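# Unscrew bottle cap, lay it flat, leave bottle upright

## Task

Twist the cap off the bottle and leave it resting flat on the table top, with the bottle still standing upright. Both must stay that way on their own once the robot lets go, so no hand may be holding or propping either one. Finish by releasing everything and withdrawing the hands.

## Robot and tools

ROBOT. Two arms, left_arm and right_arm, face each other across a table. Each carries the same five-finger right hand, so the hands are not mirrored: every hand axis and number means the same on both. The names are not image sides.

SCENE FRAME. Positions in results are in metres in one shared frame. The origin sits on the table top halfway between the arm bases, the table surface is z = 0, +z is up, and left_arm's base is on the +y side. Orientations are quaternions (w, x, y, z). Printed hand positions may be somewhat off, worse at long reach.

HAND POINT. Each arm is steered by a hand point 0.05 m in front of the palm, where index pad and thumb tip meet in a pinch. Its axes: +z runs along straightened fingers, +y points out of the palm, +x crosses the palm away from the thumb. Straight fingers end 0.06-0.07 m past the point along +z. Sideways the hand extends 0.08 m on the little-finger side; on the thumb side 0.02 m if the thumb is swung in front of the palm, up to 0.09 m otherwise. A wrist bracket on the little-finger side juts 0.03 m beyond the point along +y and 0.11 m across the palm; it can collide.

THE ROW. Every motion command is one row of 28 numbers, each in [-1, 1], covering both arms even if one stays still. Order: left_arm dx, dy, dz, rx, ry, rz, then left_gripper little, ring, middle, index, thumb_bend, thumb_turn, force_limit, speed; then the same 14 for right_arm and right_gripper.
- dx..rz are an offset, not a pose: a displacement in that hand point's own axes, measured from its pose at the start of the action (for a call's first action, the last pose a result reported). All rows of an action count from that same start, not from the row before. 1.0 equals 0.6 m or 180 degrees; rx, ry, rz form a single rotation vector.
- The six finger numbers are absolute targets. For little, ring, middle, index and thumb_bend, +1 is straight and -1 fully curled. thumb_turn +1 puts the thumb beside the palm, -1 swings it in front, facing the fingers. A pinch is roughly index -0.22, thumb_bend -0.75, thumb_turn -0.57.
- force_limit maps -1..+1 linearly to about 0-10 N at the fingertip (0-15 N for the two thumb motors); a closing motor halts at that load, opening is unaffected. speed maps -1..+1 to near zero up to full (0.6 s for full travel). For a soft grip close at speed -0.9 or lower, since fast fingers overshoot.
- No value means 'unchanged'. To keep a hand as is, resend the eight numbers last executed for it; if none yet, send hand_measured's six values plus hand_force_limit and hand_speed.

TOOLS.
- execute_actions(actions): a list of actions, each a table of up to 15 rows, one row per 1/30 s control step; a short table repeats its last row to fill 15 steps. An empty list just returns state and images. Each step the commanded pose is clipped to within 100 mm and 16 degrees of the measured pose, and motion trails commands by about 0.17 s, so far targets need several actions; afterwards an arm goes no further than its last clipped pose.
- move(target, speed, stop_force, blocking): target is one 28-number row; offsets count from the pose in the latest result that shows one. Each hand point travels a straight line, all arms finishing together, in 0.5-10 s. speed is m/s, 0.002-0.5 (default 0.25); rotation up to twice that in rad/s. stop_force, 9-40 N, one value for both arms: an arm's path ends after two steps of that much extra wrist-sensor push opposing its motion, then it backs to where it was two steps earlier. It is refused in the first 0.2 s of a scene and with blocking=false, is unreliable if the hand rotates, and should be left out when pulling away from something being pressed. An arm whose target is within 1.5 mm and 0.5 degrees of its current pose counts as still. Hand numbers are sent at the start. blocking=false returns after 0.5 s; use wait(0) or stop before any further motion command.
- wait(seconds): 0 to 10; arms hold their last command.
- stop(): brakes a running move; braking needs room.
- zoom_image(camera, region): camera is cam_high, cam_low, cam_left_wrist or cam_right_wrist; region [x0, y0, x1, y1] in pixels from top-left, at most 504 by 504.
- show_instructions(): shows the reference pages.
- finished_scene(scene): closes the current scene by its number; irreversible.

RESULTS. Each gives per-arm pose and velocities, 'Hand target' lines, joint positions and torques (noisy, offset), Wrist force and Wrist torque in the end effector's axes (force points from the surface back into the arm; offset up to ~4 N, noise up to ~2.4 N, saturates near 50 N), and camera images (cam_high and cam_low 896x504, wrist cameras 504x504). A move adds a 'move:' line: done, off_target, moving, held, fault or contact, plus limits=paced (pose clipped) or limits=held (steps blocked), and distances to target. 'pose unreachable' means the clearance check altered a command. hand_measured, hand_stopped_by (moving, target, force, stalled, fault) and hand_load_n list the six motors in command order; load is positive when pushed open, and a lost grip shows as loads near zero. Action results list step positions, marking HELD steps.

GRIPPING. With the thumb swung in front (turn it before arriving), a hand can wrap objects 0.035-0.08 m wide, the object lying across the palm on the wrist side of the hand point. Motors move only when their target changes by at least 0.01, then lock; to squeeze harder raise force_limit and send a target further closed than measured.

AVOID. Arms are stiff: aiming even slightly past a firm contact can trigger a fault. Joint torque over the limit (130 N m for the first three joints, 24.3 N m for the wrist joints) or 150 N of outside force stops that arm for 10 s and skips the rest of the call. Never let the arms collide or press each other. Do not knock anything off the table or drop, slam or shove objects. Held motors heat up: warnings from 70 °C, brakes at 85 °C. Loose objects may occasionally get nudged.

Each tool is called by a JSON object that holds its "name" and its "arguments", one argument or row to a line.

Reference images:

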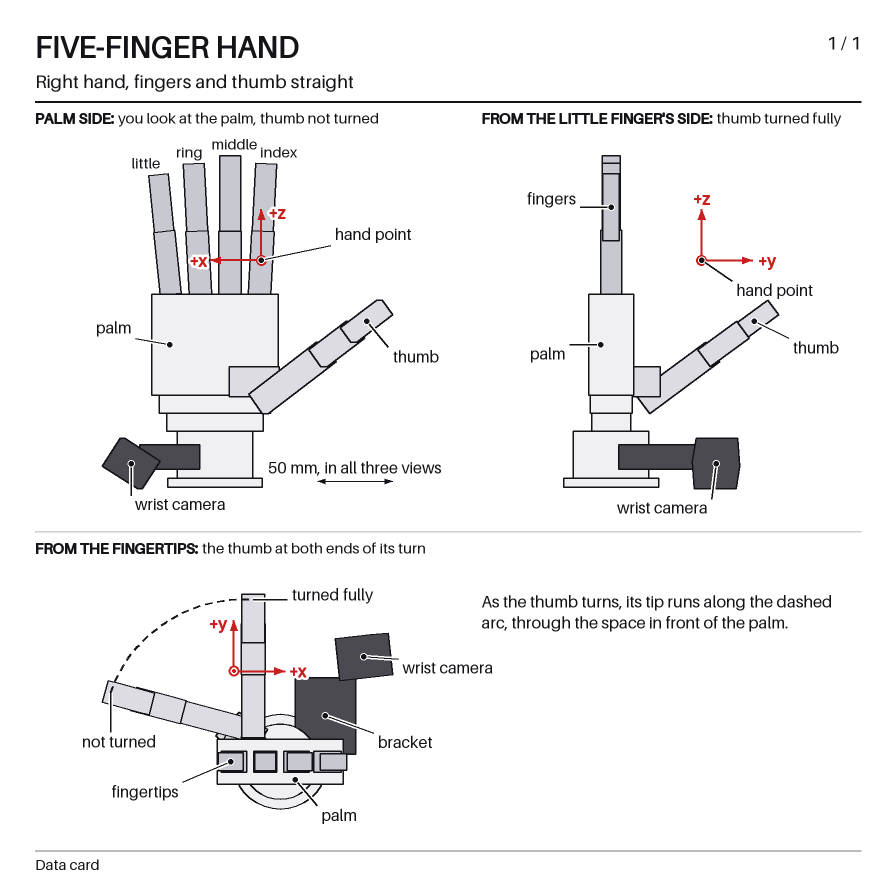

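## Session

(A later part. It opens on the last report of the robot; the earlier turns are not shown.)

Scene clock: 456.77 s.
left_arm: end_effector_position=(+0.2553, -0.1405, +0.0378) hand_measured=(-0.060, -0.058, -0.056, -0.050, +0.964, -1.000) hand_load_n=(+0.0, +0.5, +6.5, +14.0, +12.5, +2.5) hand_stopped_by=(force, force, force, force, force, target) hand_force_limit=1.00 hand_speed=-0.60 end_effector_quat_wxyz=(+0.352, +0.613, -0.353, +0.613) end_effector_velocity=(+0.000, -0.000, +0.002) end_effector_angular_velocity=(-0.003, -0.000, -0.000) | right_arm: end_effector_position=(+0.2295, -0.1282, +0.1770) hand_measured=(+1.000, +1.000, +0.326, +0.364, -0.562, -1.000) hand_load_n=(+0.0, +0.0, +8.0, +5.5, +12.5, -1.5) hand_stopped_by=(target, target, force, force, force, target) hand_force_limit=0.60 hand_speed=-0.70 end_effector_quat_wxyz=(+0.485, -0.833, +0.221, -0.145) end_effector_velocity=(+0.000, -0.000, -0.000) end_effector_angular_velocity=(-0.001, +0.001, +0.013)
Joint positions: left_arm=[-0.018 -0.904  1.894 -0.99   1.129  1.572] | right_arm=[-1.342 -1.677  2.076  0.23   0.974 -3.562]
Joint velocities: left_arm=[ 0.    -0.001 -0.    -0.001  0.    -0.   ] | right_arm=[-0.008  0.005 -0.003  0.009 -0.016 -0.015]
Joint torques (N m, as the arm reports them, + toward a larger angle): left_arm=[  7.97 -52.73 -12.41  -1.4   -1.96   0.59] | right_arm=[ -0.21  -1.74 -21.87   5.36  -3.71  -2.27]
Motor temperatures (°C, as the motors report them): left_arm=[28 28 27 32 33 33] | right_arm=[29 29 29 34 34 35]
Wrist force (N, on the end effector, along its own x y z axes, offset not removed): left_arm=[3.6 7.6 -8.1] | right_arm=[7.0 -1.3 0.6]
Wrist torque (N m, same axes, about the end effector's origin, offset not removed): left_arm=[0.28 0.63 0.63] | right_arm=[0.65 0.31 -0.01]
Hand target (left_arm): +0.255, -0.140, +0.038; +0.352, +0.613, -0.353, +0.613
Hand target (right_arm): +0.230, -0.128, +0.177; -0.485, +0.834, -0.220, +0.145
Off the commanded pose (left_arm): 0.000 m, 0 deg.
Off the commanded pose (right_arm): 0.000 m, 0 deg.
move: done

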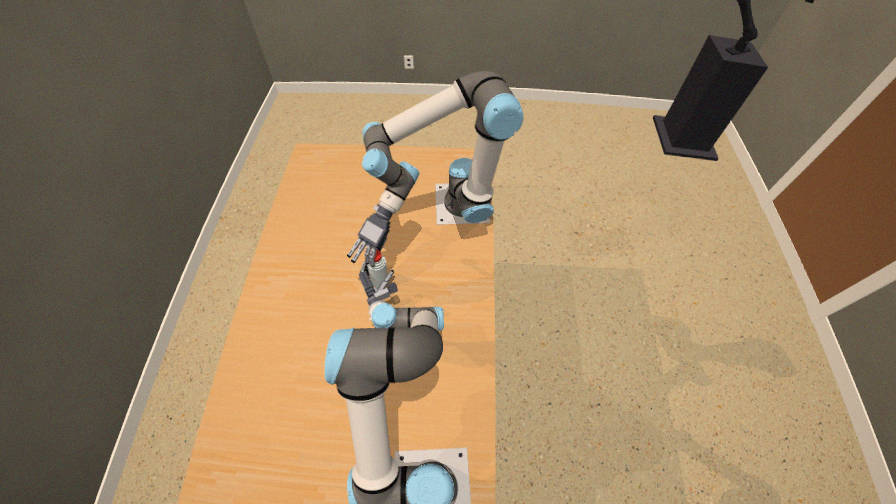

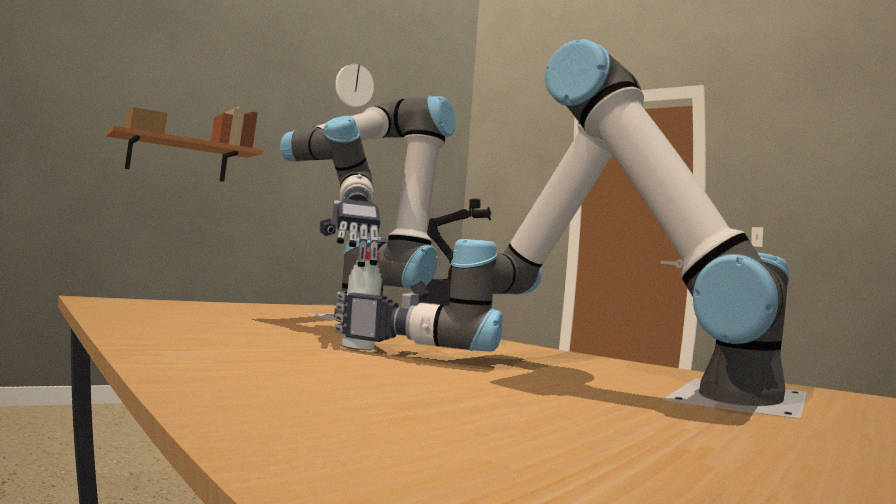

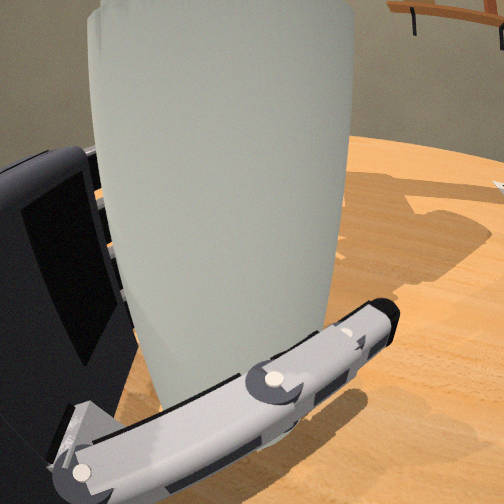

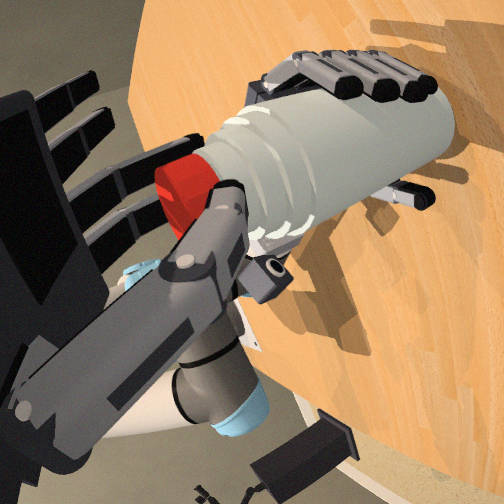

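{"name": "move", "arguments": {
  "target": [0,0,0,0,0,0,-0.98,-0.98,-0.98,-0.98,-0.9,-1,1,-0.6, 0.014,0.001,-0.0035,0,-0.144,-0.083,1,1,-0.3,-0.4,-0.9,-1,0.6,-0.7],
  "speed": 0.15
}}

Scene clock: 461.50 s.
left_arm: end_effector_position=(+0.2553, -0.1405, +0.0378) hand_measured=(-0.060, -0.058, -0.056, -0.050, +0.964, -1.000) hand_load_n=(+0.0, +1.5, +7.0, +14.5, +12.0, +2.5) hand_stopped_by=(force, force, force, force, force, target) hand_force_limit=1.00 hand_speed=-0.60 end_effector_quat_wxyz=(+0.352, +0.613, -0.353, +0.613) end_effector_velocity=(+0.000, +0.000, -0.000) end_effector_angular_velocity=(+0.001, -0.000, +0.000) | right_arm: end_effector_position=(+0.2355, -0.1343, +0.1774) hand_measured=(+1.000, +1.000, +0.326, +0.364, -0.562, -1.000) hand_load_n=(+0.0, +0.0, +7.0, +6.5, +12.0, -1.5) hand_stopped_by=(target, target, force, force, force, target) hand_force_limit=0.60 hand_speed=-0.70 end_effector_quat_wxyz=(+0.499, -0.866, -0.003, -0.017) end_effector_velocity=(-0.000, -0.001, -0.000) end_effector_angular_velocity=(-0.002, +0.002, +0.013)
Joint positions: left_arm=[-0.018 -0.904  1.894 -0.99   1.129  1.572] | right_arm=[-1.483 -1.37   1.873  0.718  0.562 -4.343]
Joint velocities: left_arm=[0. 0. 0. 0. 0. 0.] | right_arm=[-0.001  0.01  -0.005  0.019 -0.003 -0.025]
Joint torques (N m, as the arm reports them, + toward a larger angle): left_arm=[  6.61 -51.94 -12.9   -1.02  -1.6    0.45] | right_arm=[ -4.02 -11.85 -19.12   6.01  -2.22  -1.88]
Motor temperatures (°C, as the motors report them): left_arm=[28 28 27 32 33 33] | right_arm=[29 29 29 34 34 35]
Wrist force (N, on the end effector, along its own x y z axes, offset not removed): left_arm=[8.6 9.2 -1.2] | right_arm=[3.2 -5.3 -2.8]
Wrist torque (N m, same axes, about the end effector's origin, offset not removed): left_arm=[0.26 -0.27 0.83] | right_arm=[0.59 0.94 -0.06]
Hand target (left_arm): +0.255, -0.140, +0.038; +0.352, +0.613, -0.353, +0.613
Hand target (right_arm): +0.235, -0.134, +0.177; -0.499, +0.866, +0.003, +0.017
Off the commanded pose (left_arm): 0.000 m, 0 deg.
Off the commanded pose (right_arm): 0.000 m, 0 deg.
move: done

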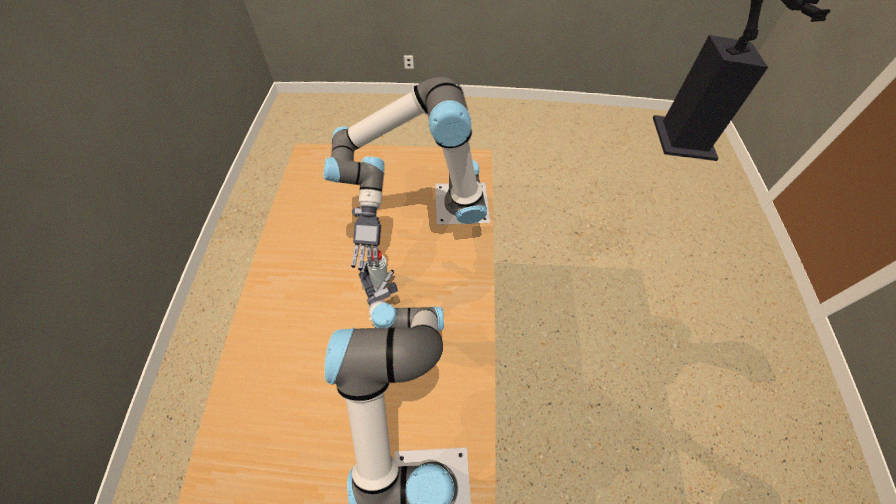

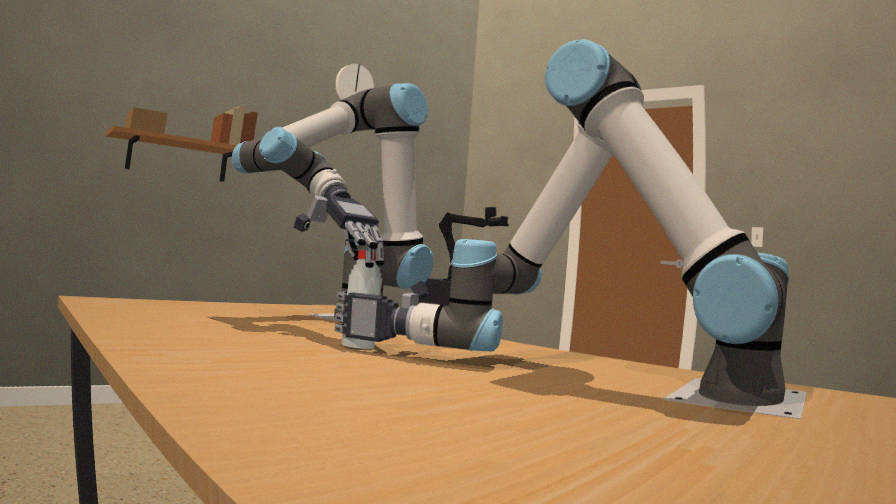

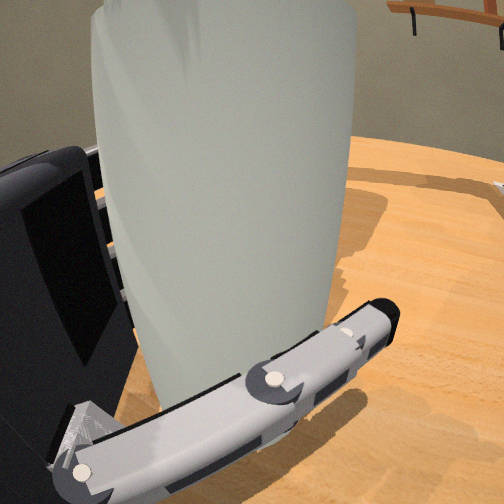

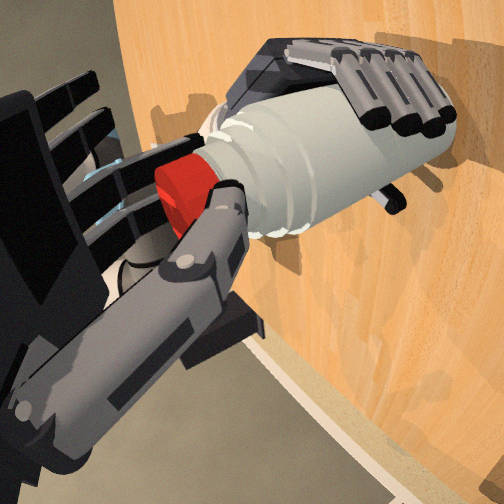

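{"name": "move", "arguments": {
  "target": [0,0,0,0,0,0,-0.98,-0.98,-0.98,-0.98,-0.9,-1,1,-0.6, 0.013,0.001,-0.0035,0,-0.144,-0.083,1,1,-0.3,-0.4,-0.9,-1,0.6,-0.7],
  "speed": 0.15
}}

Scene clock: 466.27 s.
left_arm: end_effector_position=(+0.2553, -0.1405, +0.0378) hand_measured=(-0.060, -0.058, -0.056, -0.050, +0.964, -1.000) hand_load_n=(+0.0, +2.0, +7.0, +13.5, +12.5, +2.0) hand_stopped_by=(force, force, force, force, force, target) hand_force_limit=1.00 hand_speed=-0.60 end_effector_quat_wxyz=(+0.352, +0.613, -0.353, +0.613) end_effector_velocity=(-0.000, -0.001, +0.000) end_effector_angular_velocity=(-0.001, +0.000, -0.000) | right_arm: end_effector_position=(+0.2430, -0.1366, +0.1780) hand_measured=(+1.000, +1.000, +0.326, +0.364, -0.562, -1.000) hand_load_n=(+0.0, +0.0, +5.5, +6.5, +11.0, -1.5) hand_stopped_by=(target, target, force, force, force, target) hand_force_limit=0.60 hand_speed=-0.70 end_effector_quat_wxyz=(-0.480, +0.840, +0.226, -0.113) end_effector_velocity=(+0.000, -0.000, +0.000) end_effector_angular_velocity=(+0.001, -0.000, +0.014)
Joint positions: left_arm=[-0.018 -0.904  1.894 -0.99   1.129  1.572] | right_arm=[-1.44  -1.065  1.646  1.406  0.598 -5.236]
Joint velocities: left_arm=[-0.     0.    -0.001 -0.    -0.    -0.   ] | right_arm=[ 0.002  0.006 -0.006  0.017  0.004 -0.021]
Joint torques (N m, as the arm reports them, + toward a larger angle): left_arm=[  6.58 -48.87 -13.09   0.76  -1.69   0.51] | right_arm=[ 10.63 -25.28 -17.22   4.42   3.21  -2.32]
Motor temperatures (°C, as the motors report them): left_arm=[28 28 27 32 33 33] | right_arm=[29 29 29 34 34 35]
Wrist force (N, on the end effector, along its own x y z axes, offset not removed): left_arm=[6.5 10.6 2.8] | right_arm=[6.5 -7.4 -6.1]
Wrist torque (N m, same axes, about the end effector's origin, offset not removed): left_arm=[0.25 -0.01 0.63] | right_arm=[-0.21 0.30 -0.17]
Hand target (left_arm): +0.255, -0.140, +0.038; +0.352, +0.613, -0.353, +0.613
Hand target (right_arm): +0.243, -0.137, +0.178; -0.480, +0.840, +0.226, -0.113
Off the commanded pose (left_arm): 0.000 m, 0 deg.
Off the commanded pose (right_arm): 0.000 m, 0 deg.
move: done

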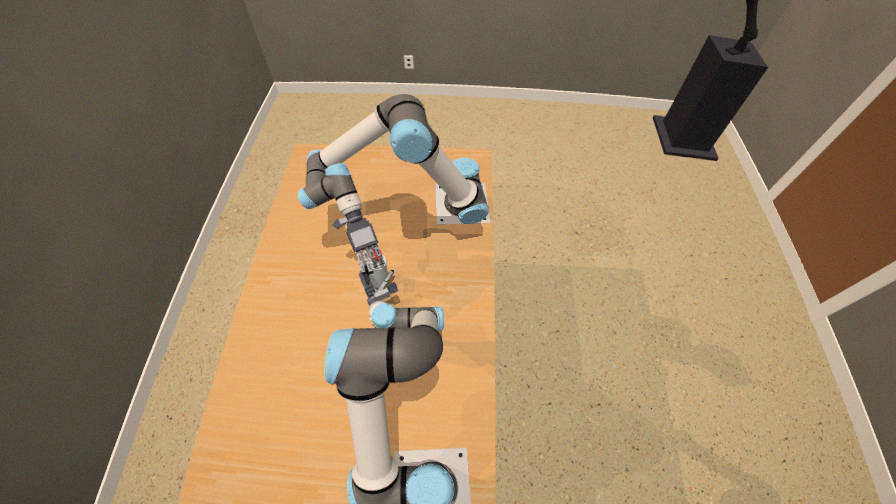

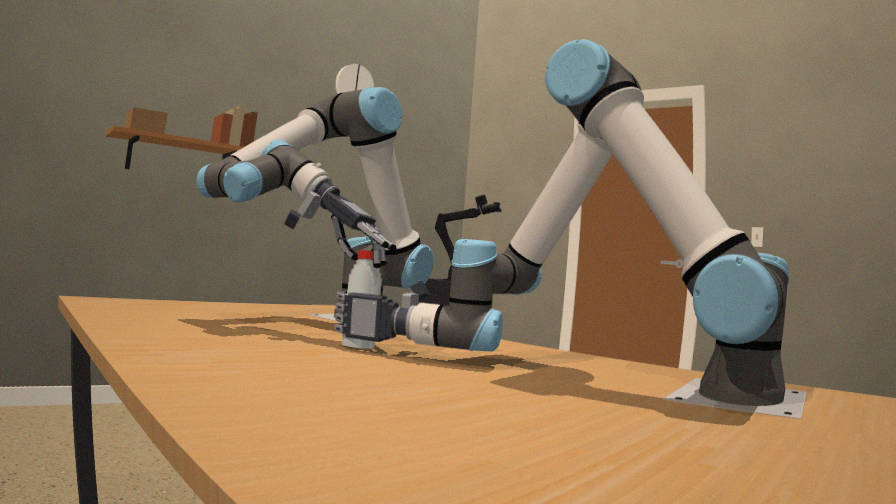

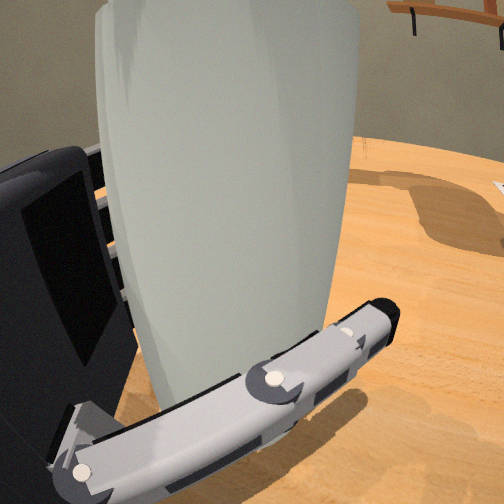

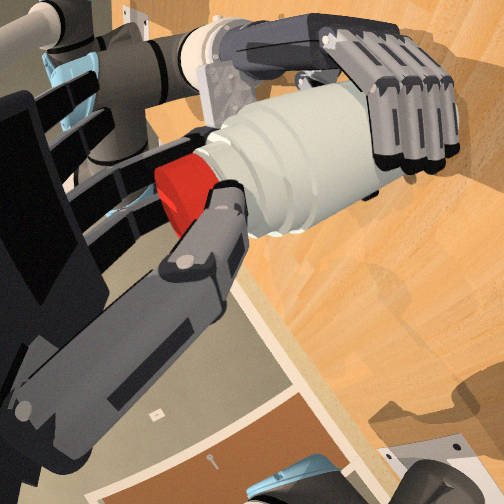

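{"name": "execute_actions", "arguments": {
  "actions": [
    [[0,0,0,0,0,0,-0.98,-0.98,-0.98,-0.98,-0.9,-1,1,-0.6, 0,0,0,0,0,0,1,1,0.65,0.65,0.3,-1,0.3,1]]
  ]
}}

{"name": "move", "arguments": {
  "target": [0,0,0,0,0,0,-0.98,-0.98,-0.98,-0.98,-0.9,-1,1,-0.6, 0,-0.021,0.0405,0,0.577,0.333,1,1,0.65,0.65,0.3,-1,0.3,1],
  "speed": 0.3
}}

{"name": "zoom_image", "arguments": {
  "camera": "cam_low",
  "region": [290,160,470,300]
}}

{"name": "zoom_image", "arguments": {
  "camera": "cam_high",
  "region": [340,220,420,290]
}}

Scene clock: 473.93 s.
left_arm: end_effector_position=(+0.2553, -0.1405, +0.0378) hand_measured=(-0.060, -0.058, -0.056, -0.050, +0.964, -1.000) hand_load_n=(+0.0, +3.0, +7.5, +13.5, +11.5, -1.0) hand_stopped_by=(force, force, force, force, force, target) hand_force_limit=1.00 hand_speed=-0.60 end_effector_quat_wxyz=(+0.352, +0.613, -0.353, +0.613) end_effector_velocity=(+0.000, -0.001, +0.001) end_effector_angular_velocity=(-0.004, -0.001, +0.000) | right_arm: end_effector_position=(+0.2429, -0.1365, +0.1780) hand_measured=(+1.000, +1.000, +0.650, +0.650, +0.262, -1.000) hand_load_n=(+0.0, +0.0, +0.0, +0.0, +0.0, +0.0) hand_stopped_by=(target, target, target, target, moving, target) hand_force_limit=0.30 hand_speed=1.00 end_effector_quat_wxyz=(-0.480, +0.840, +0.226, -0.113) end_effector_velocity=(+0.000, +0.000, +0.000) end_effector_angular_velocity=(+0.000, +0.000, -0.001)
Joint positions: left_arm=[-0.018 -0.904  1.894 -0.99   1.129  1.572] | right_arm=[-1.44  -1.065  1.646  1.407  0.598 -5.236]
Joint velocities: left_arm=[ 0.     0.    -0.002 -0.002 -0.     0.   ] | right_arm=[-0.     0.    -0.001  0.    -0.001  0.001]
Joint torques (N m, as the arm reports them, + toward a larger angle): left_arm=[  0.84 -50.4  -11.65  -2.77  -0.6    0.49] | right_arm=[ -5.24 -45.43  -8.08   0.19  -3.07   2.04]
Motor temperatures (°C, as the motors report them): left_arm=[28 28 27 32 33 33] | right_arm=[29 29 29 34 34 35]
Wrist force (N, on the end effector, along its own x y z axes, offset not removed): left_arm=[1.8 -2.9 -0.2] | right_arm=[-0.9 2.4 -1.0]
Wrist torque (N m, same axes, about the end effector's origin, offset not removed): left_arm=[-0.19 -0.24 0.18] | right_arm=[0.48 -0.08 0.01]
Hand target (left_arm): +0.255, -0.140, +0.038; +0.352, +0.613, -0.353, +0.613
Hand target (right_arm): +0.243, -0.137, +0.178; -0.480, +0.840, +0.226, -0.113
Off the commanded pose (left_arm): 0.000 m, 0 deg.
Off the commanded pose (right_arm): 0.000 m, 0 deg.
Step readings (end_effector_position):
0: left_arm (+0.2553, -0.1405, +0.0378) | right_arm (+0.2430, -0.1366, +0.1780)
1: left_arm (+0.2553, -0.1405, +0.0378) | right_arm (+0.2430, -0.1366, +0.1780)
2: left_arm (+0.2553, -0.1405, +0.0378) | right_arm (+0.2430, -0.1366, +0.1780)
4: left_arm (+0.2553, -0.1405, +0.0378) | right_arm (+0.2429, -0.1366, +0.1779)
8: left_arm (+0.2553, -0.1405, +0.0378) | right_arm (+0.2429, -0.1365, +0.1779)
15: end_effector_position above

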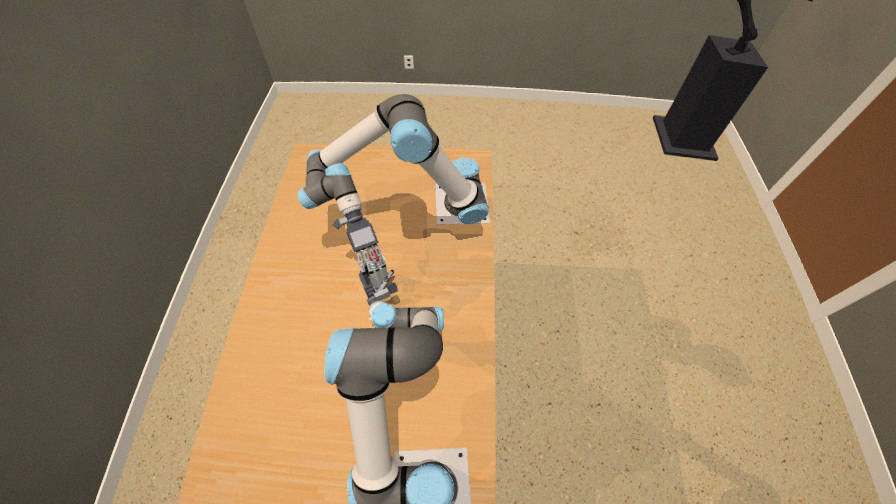

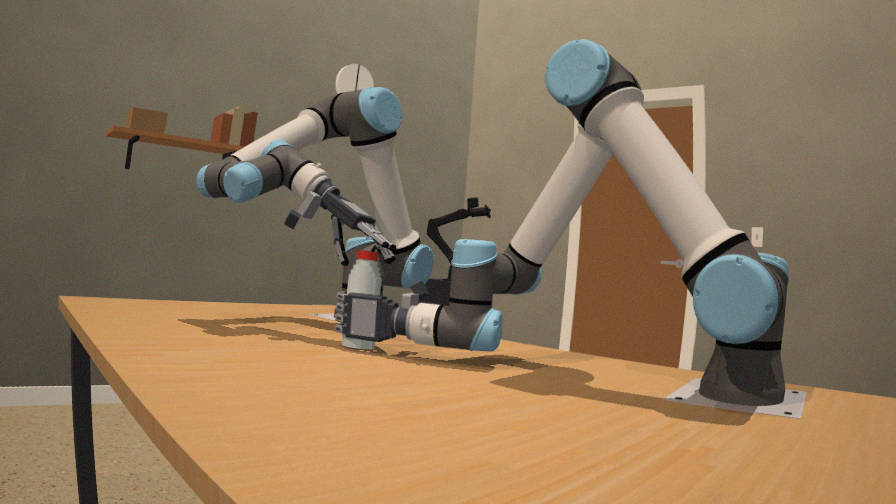

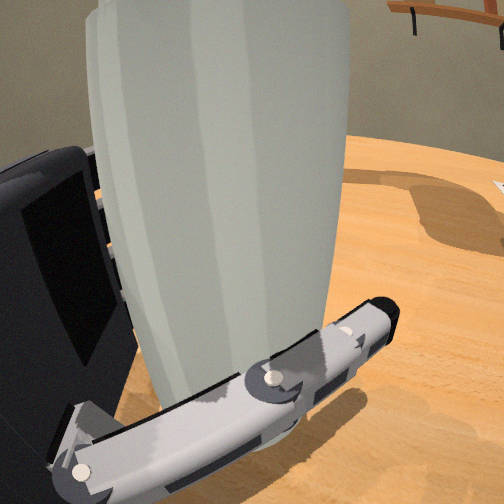

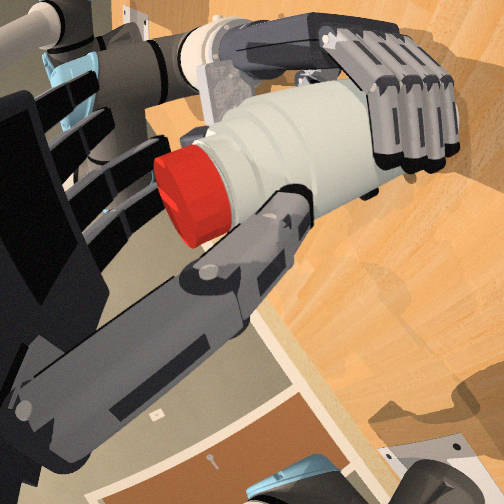

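Scene clock: 478.03 s.
left_arm: end_effector_position=(+0.2553, -0.1405, +0.0378) hand_measured=(-0.060, -0.058, -0.056, -0.050, +0.964, -1.000) hand_load_n=(+0.0, +3.0, +7.5, +13.5, +11.5, -1.0) hand_stopped_by=(force, force, force, force, force, target) hand_force_limit=1.00 hand_speed=-0.60 end_effector_quat_wxyz=(+0.352, +0.613, -0.353, +0.613) end_effector_velocity=(+0.000, +0.000, -0.001) end_effector_angular_velocity=(+0.002, +0.000, +0.000) | right_arm: end_effector_position=(+0.2299, -0.1124, +0.1770) hand_measured=(+1.000, +1.000, +0.650, +0.650, +0.300, -1.000) hand_load_n=(+0.0, +0.0, +0.0, +0.0, +0.0, +0.0) hand_stopped_by=(target, target, target, target, target, target) hand_force_limit=0.30 hand_speed=1.00 end_effector_quat_wxyz=(+0.361, -0.603, +0.610, -0.366) end_effector_velocity=(-0.000, -0.000, -0.001) end_effector_angular_velocity=(-0.002, +0.005, -0.015)
Joint positions: left_arm=[-0.018 -0.904  1.894 -0.99   1.129  1.572] | right_arm=[-0.673 -1.404  1.832  0.355  2.41  -2.504]
Joint velocities: left_arm=[ 0.     0.002 -0.001  0.001  0.     0.   ] | right_arm=[ 0.005  0.012 -0.01   0.02   0.012  0.023]
Joint torques (N m, as the arm reports them, + toward a larger angle): left_arm=[  2.44 -50.47 -11.98   0.07  -0.54   0.67] | right_arm=[  9.94 -15.8  -26.07   2.81   2.71   2.13]
Motor temperatures (°C, as the motors report them): left_arm=[28 28 27 32 33 33] | right_arm=[29 29 29 34 34 35]
Wrist force (N, on the end effector, along its own x y z axes, offset not removed): left_arm=[-1.6 -0.2 -0.3] | right_arm=[0.0 3.5 -3.6]
Wrist torque (N m, same axes, about the end effector's origin, offset not removed): left_arm=[0.05 0.14 -0.06] | right_arm=[0.88 0.17 0.19]
Hand target (left_arm): +0.255, -0.140, +0.038; +0.352, +0.613, -0.353, +0.613
Hand target (right_arm): +0.230, -0.112, +0.177; -0.361, +0.602, -0.611, +0.366
Off the commanded pose (left_arm): 0.000 m, 0 deg.
Off the commanded pose (right_arm): 0.001 m, 0 deg.
move: done

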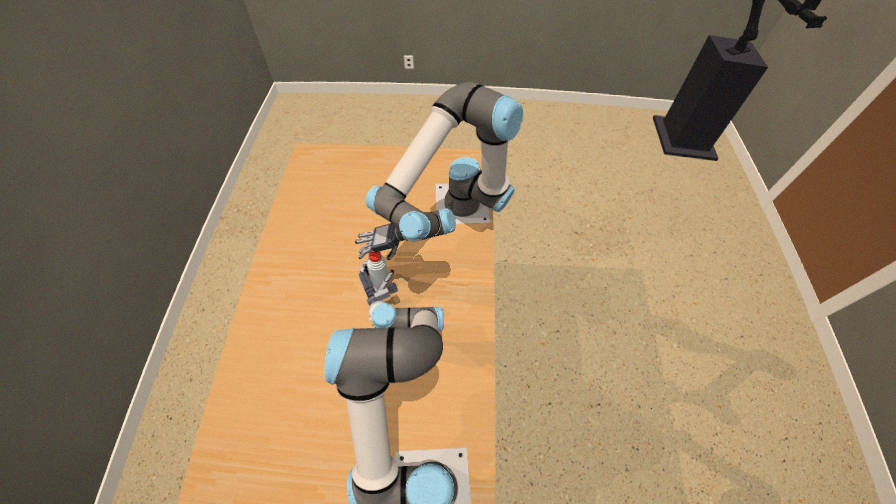

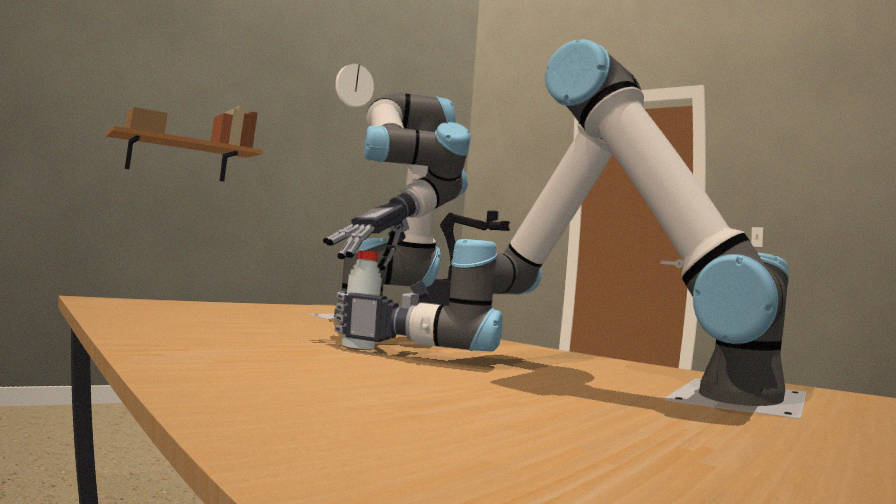

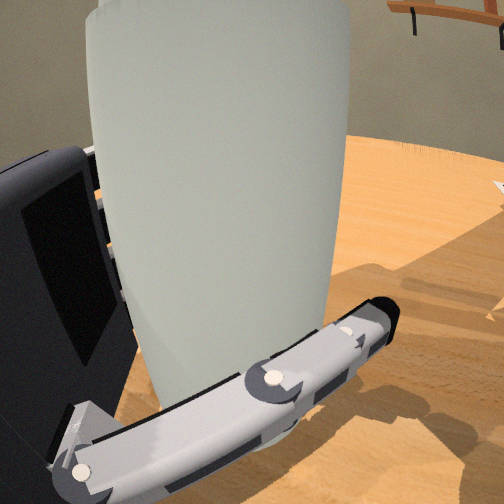

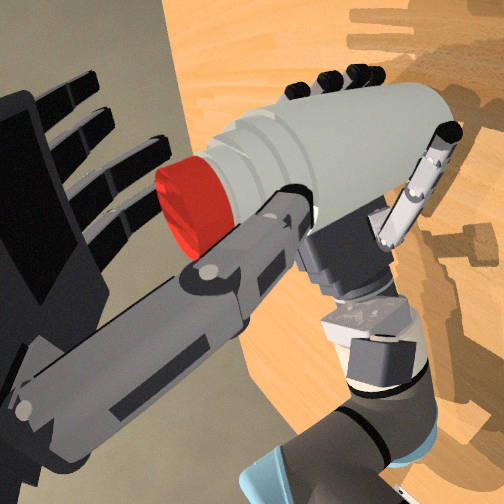

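Region (290, 160, 470, 300) of cam_low's 896x504 image, scaled by 2.800, with more detail than that image has.

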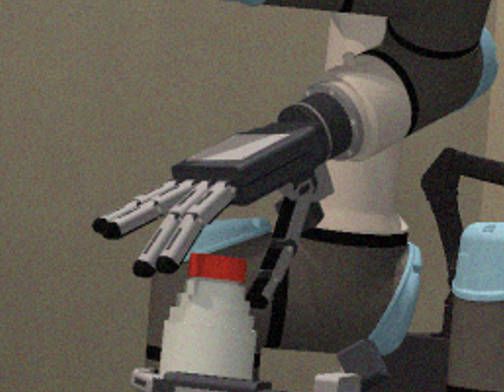

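Region (340, 220, 420, 290) of cam_high's 896x504 image, scaled by 6.300, with more detail than that image has; it fills the top 441 rows of this view, and the rest is white.

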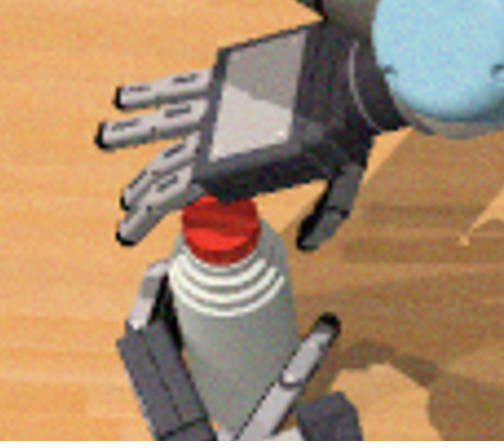

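{"name": "move", "arguments": {
  "target": [0,0,0,0,0,0,-0.98,-0.98,-0.98,-0.98,-0.9,-1,1,-0.6, 0,-0.0015,-0.001,0,0,0,1,1,-0.3,-0.3,-0.8,-1,0.3,-0.4]
}}

{"name": "zoom_image", "arguments": {
  "camera": "cam_low",
  "region": [290,160,470,300]
}}

Scene clock: 483.60 s.
left_arm: end_effector_position=(+0.2553, -0.1405, +0.0378) hand_measured=(-0.060, -0.058, -0.056, -0.050, +0.964, -1.000) hand_load_n=(+0.0, +0.0, +6.0, +14.0, +12.5, +3.0) hand_stopped_by=(force, force, force, force, force, target) hand_force_limit=1.00 hand_speed=-0.60 end_effector_quat_wxyz=(+0.352, +0.613, -0.353, +0.613) end_effector_velocity=(+0.000, -0.001, -0.000) end_effector_angular_velocity=(+0.000, +0.000, +0.000) | right_arm: end_effector_position=(+0.2297, -0.1124, +0.1781) hand_measured=(+1.000, +1.000, +0.290, +0.258, -0.356, -1.000) hand_load_n=(+0.0, +0.0, +5.0, +13.0, +9.0, -0.5) hand_stopped_by=(target, target, force, force, force, target) hand_force_limit=0.30 hand_speed=-0.40 end_effector_quat_wxyz=(+0.361, -0.603, +0.610, -0.366) end_effector_velocity=(+0.000, +0.000, -0.000) end_effector_angular_velocity=(-0.000, -0.000, -0.000)
Joint positions: left_arm=[-0.018 -0.904  1.894 -0.99   1.129  1.572] | right_arm=[-0.673 -1.405  1.83   0.358  2.41  -2.504]
Joint velocities: left_arm=[ 0.     0.001 -0.002  0.001  0.     0.   ] | right_arm=[ 0.  0. -0.  0.  0. -0.]
Joint torques (N m, as the arm reports them, + toward a larger angle): left_arm=[ 12.01 -45.81 -12.51   0.11  -2.73   0.77] | right_arm=[ -1.71 -34.38 -23.24   3.15  -1.42  -2.14]
Motor temperatures (°C, as the motors report them): left_arm=[28 28 27 32 33 33] | right_arm=[29 29 29 34 34 35]
Wrist force (N, on the end effector, along its own x y z axes, offset not removed): left_arm=[9.4 9.9 -5.5] | right_arm=[-0.3 -2.9 6.0]
Wrist torque (N m, same axes, about the end effector's origin, offset not removed): left_arm=[0.47 0.18 0.53] | right_arm=[0.31 0.45 -0.18]
Hand target (left_arm): +0.255, -0.140, +0.038; +0.352, +0.613, -0.353, +0.613
Hand target (right_arm): +0.230, -0.112, +0.178; -0.361, +0.603, -0.610, +0.366
Off the commanded pose (left_arm): 0.000 m, 0 deg.
Off the commanded pose (right_arm): 0.000 m, 0 deg.
move: done

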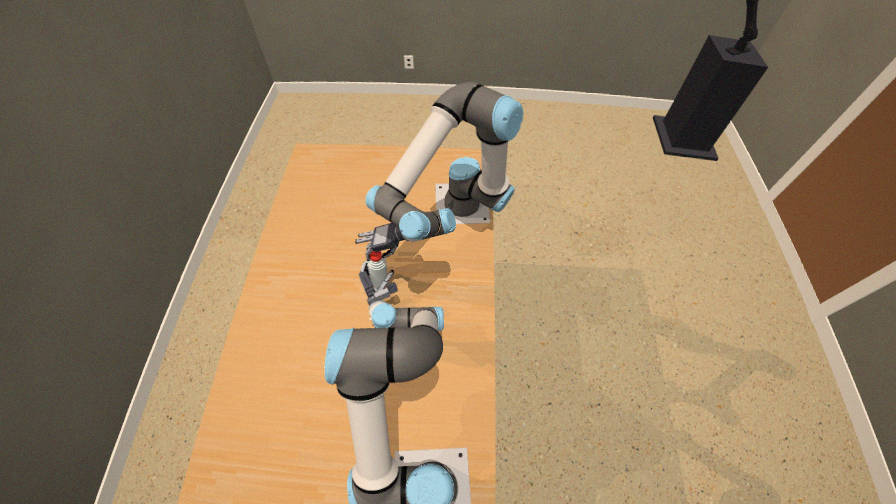

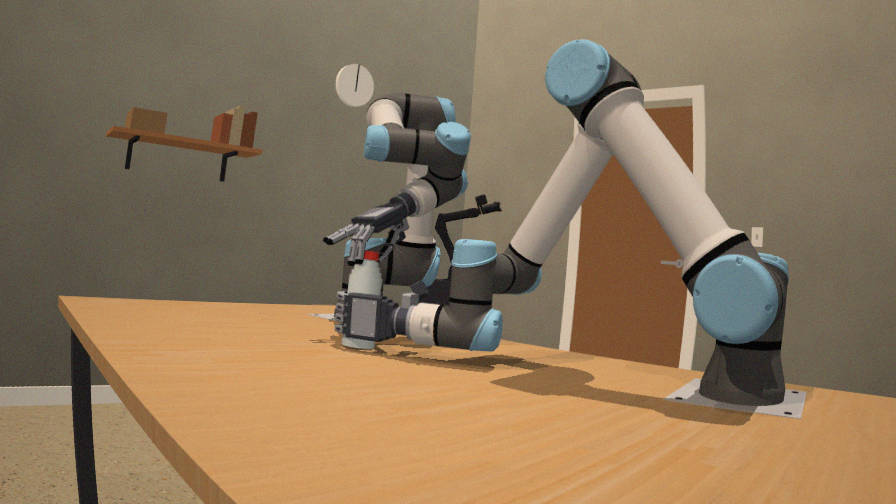

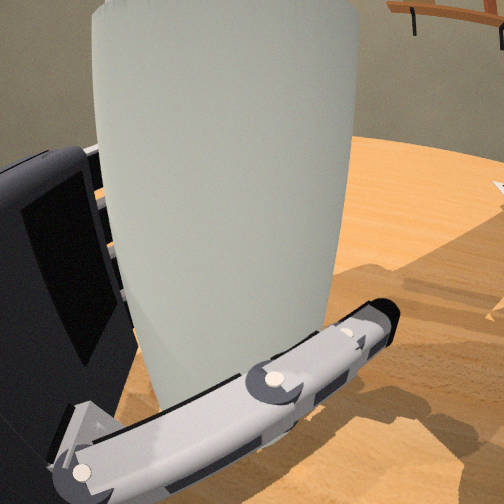

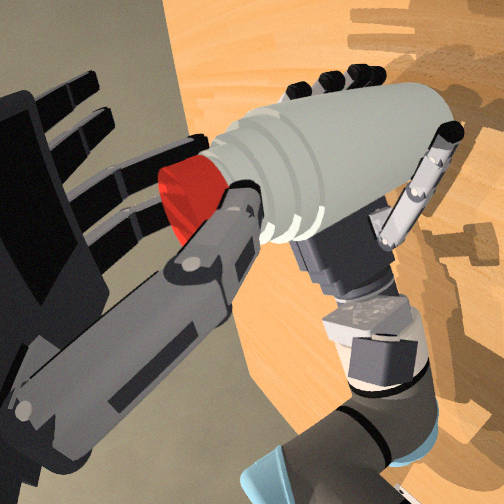

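Region (290, 160, 470, 300) of cam_low's 896x504 image, scaled by 2.800, with more detail than that image has.

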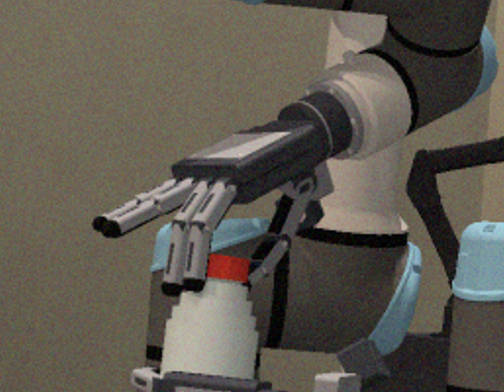

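{"name": "execute_actions", "arguments": {
  "actions": [
    [[0,0,0,0,0,0,-0.98,-0.98,-0.98,-0.98,-0.9,-1,1,-0.6, 0,0,0,0,0,0,1,1,0.55,0.55,0.1,-1,0.3,1]],
    [[0,0,0,0,0,0,-0.98,-0.98,-0.98,-0.98,-0.9,-1,1,-0.6, 0,-0.004,-0.006,0,0,0,1,1,0.55,0.55,0.1,-1,0.3,1]],
    [[0,0,0,0,0,0,-0.98,-0.98,-0.98,-0.98,-0.9,-1,1,-0.6, 0,0,0,0,0,0,1,1,0.3,0.3,-0.8,-1,0.2,-0.4]],
    [[0,0,0,0,0,0,-0.98,-0.98,-0.98,-0.98,-0.9,-1,1,-0.6, 0,0,0,0,0,0,1,1,0.3,0.3,-0.8,-1,0.2,-0.4]],
    [[0,0,0,0,0,0,-0.98,-0.98,-0.98,-0.98,-0.9,-1,1,-0.6, 0,0,0,0,0,0,1,1,0.3,0.3,-0.8,-1,0.2,-0.4]],
    [[0,0,0,0,0,0,-0.98,-0.98,-0.98,-0.98,-0.9,-1,1,-0.6, 0,0,0,0,0,0,1,1,0.3,0.3,-0.8,-1,0.2,-0.4]]
  ]
}}

{"name": "zoom_image", "arguments": {
  "camera": "cam_low",
  "region": [290,160,470,300]
}}

Scene clock: 493.00 s.
left_arm: end_effector_position=(+0.2553, -0.1405, +0.0378) hand_measured=(-0.060, -0.058, -0.056, -0.050, +0.964, -1.000) hand_load_n=(+0.0, +2.5, +7.5, +13.5, +12.0, +0.5) hand_stopped_by=(force, force, force, force, force, target) hand_force_limit=1.00 hand_speed=-0.60 end_effector_quat_wxyz=(+0.352, +0.613, -0.353, +0.613) end_effector_velocity=(+0.000, -0.000, +0.001) end_effector_angular_velocity=(-0.002, -0.000, +0.000) | right_arm: end_effector_position=(+0.2278, -0.1124, +0.1819) hand_measured=(+1.000, +1.000, +0.300, +0.302, -0.450, -1.000) hand_load_n=(+0.0, +0.0, +0.5, +8.5, +9.5, -0.5) hand_stopped_by=(target, target, target, target, force, target) hand_force_limit=0.20 hand_speed=-0.40 end_effector_quat_wxyz=(+0.361, -0.603, +0.610, -0.366) end_effector_velocity=(-0.000, +0.000, +0.000) end_effector_angular_velocity=(-0.000, +0.000, +0.000)
Joint positions: left_arm=[-0.018 -0.904  1.894 -0.99   1.129  1.572] | right_arm=[-0.668 -1.409  1.825  0.371  2.413 -2.499]
Joint velocities: left_arm=[ 0.    -0.001 -0.001  0.    -0.     0.   ] | right_arm=[ 0.    -0.    -0.     0.001 -0.    -0.   ]
Joint torques (N m, as the arm reports them, + toward a larger angle): left_arm=[ -2.17 -34.5  -11.29   0.21  -1.57   0.6 ] | right_arm=[  5.93 -33.03 -21.1    0.94   0.37   0.99]
Motor temperatures (°C, as the motors report them): left_arm=[28 28 27 32 33 33] | right_arm=[29 29 29 34 34 35]
Wrist force (N, on the end effector, along its own x y z axes, offset not removed): left_arm=[2.6 -1.7 0.7] | right_arm=[-0.2 -1.8 2.1]
Wrist torque (N m, same axes, about the end effector's origin, offset not removed): left_arm=[-0.68 0.13 0.32] | right_arm=[-0.04 0.09 0.09]
Hand target (left_arm): +0.255, -0.140, +0.038; +0.352, +0.613, -0.353, +0.613
Hand target (right_arm): +0.228, -0.112, +0.182; -0.361, +0.603, -0.610, +0.366
Off the commanded pose (left_arm): 0.000 m, 0 deg.
Off the commanded pose (right_arm): 0.000 m, 0 deg.
Step readings (end_effector_position; steps 1 to 15: 1st action; 16 to 30: 2nd action; 31 to 45: 3rd action; 46 to 60: 4th action; 61 to 75: 5th action; 76 to 90: 6th action):
0: left_arm (+0.2553, -0.1405, +0.0378) | right_arm (+0.2298, -0.1124, +0.1781)
1: left_arm (+0.2553, -0.1405, +0.0378) | right_arm (+0.2298, -0.1124, +0.1781)
2: left_arm (+0.2553, -0.1405, +0.0378) | right_arm (+0.2298, -0.1124, +0.1781)
4: left_arm (+0.2554, -0.1404, +0.0377) | right_arm (+0.2298, -0.1124, +0.1781)
8: left_arm (+0.2554, -0.1404, +0.0377) | right_arm (+0.2298, -0.1124, +0.1781)
15: left_arm (+0.2554, -0.1404, +0.0378) | right_arm (+0.2298, -0.1124, +0.1781)
16: left_arm (+0.2554, -0.1404, +0.0378) | right_arm (+0.2297, -0.1124, +0.1782)
17: left_arm (+0.2554, -0.1404, +0.0378) | right_arm (+0.2294, -0.1123, +0.1788)
19: left_arm (+0.2554, -0.1404, +0.0378) | right_arm (+0.2287, -0.1123, +0.1801)
23: left_arm (+0.2554, -0.1404, +0.0378) | right_arm (+0.2280, -0.1124, +0.1814)
30: left_arm (+0.2554, -0.1404, +0.0378) | right_arm (+0.2278, -0.1124, +0.1818)
31: left_arm (+0.2554, -0.1404, +0.0378) | right_arm (+0.2277, -0.1124, +0.1819)
32: left_arm (+0.2554, -0.1404, +0.0378) | right_arm (+0.2277, -0.1124, +0.1819)
34: left_arm (+0.2554, -0.1404, +0.0378) | right_arm (+0.2277, -0.1124, +0.1819)
38: left_arm (+0.2554, -0.1404, +0.0378) | right_arm (+0.2277, -0.1124, +0.1819)
45: left_arm (+0.2553, -0.1405, +0.0378) | right_arm (+0.2278, -0.1124, +0.1819)
46: left_arm (+0.2553, -0.1405, +0.0378) | right_arm (+0.2278, -0.1124, +0.1819)
47: left_arm (+0.2553, -0.1405, +0.0378) | right_arm (+0.2278, -0.1124, +0.1819)
49: left_arm (+0.2553, -0.1405, +0.0378) | right_arm (+0.2278, -0.1124, +0.1819)
53: left_arm (+0.2553, -0.1405, +0.0378) | right_arm (+0.2278, -0.1124, +0.1819)
60: left_arm (+0.2553, -0.1405, +0.0378) | right_arm (+0.2278, -0.1124, +0.1819)
61: left_arm (+0.2553, -0.1405, +0.0378) | right_arm (+0.2278, -0.1124, +0.1819)
62: left_arm (+0.2553, -0.1405, +0.0378) | right_arm (+0.2278, -0.1124, +0.1819)
64: left_arm (+0.2553, -0.1405, +0.0378) | right_arm (+0.2278, -0.1124, +0.1819)
68: left_arm (+0.2553, -0.1405, +0.0378) | right_arm (+0.2278, -0.1124, +0.1819)
75: left_arm (+0.2553, -0.1405, +0.0378) | right_arm (+0.2278, -0.1124, +0.1819)
76: left_arm (+0.2553, -0.1405, +0.0378) | right_arm (+0.2278, -0.1124, +0.1819)
77: left_arm (+0.2553, -0.1405, +0.0378) | right_arm (+0.2278, -0.1124, +0.1819)
79: left_arm (+0.2553, -0.1405, +0.0378) | right_arm (+0.2278, -0.1124, +0.1819)
83: left_arm (+0.2553, -0.1405, +0.0378) | right_arm (+0.2278, -0.1124, +0.1819)
90: end_effector_position above

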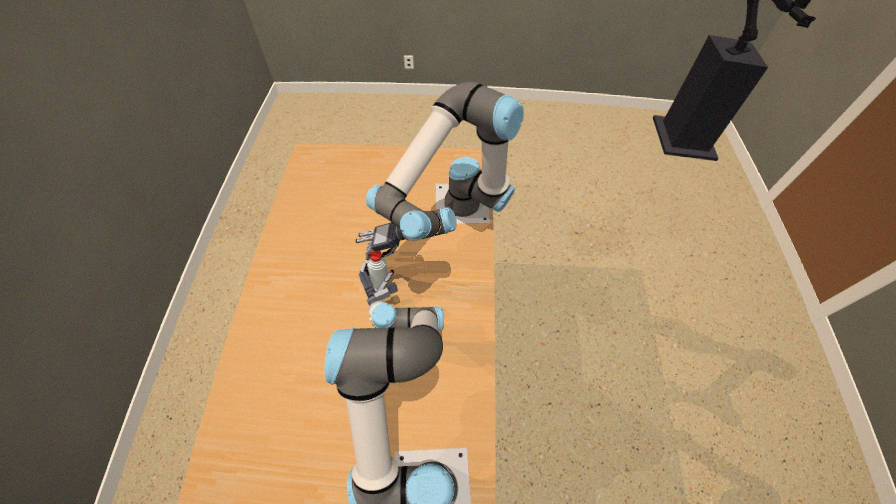

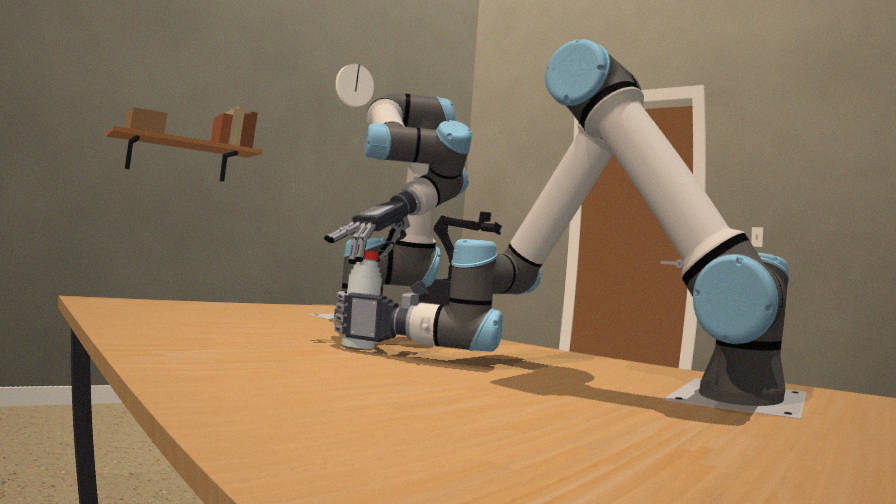

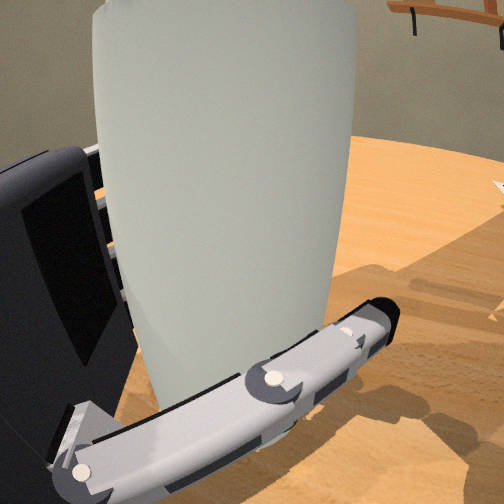

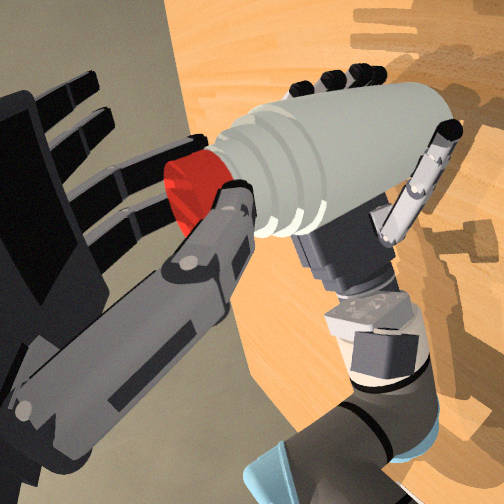

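Region (290, 160, 470, 300) of cam_low's 896x504 image, scaled by 2.800, with more detail than that image has.

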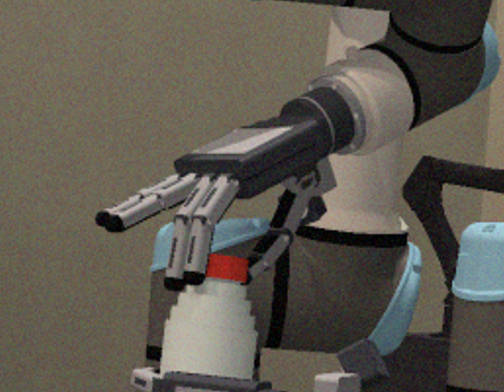

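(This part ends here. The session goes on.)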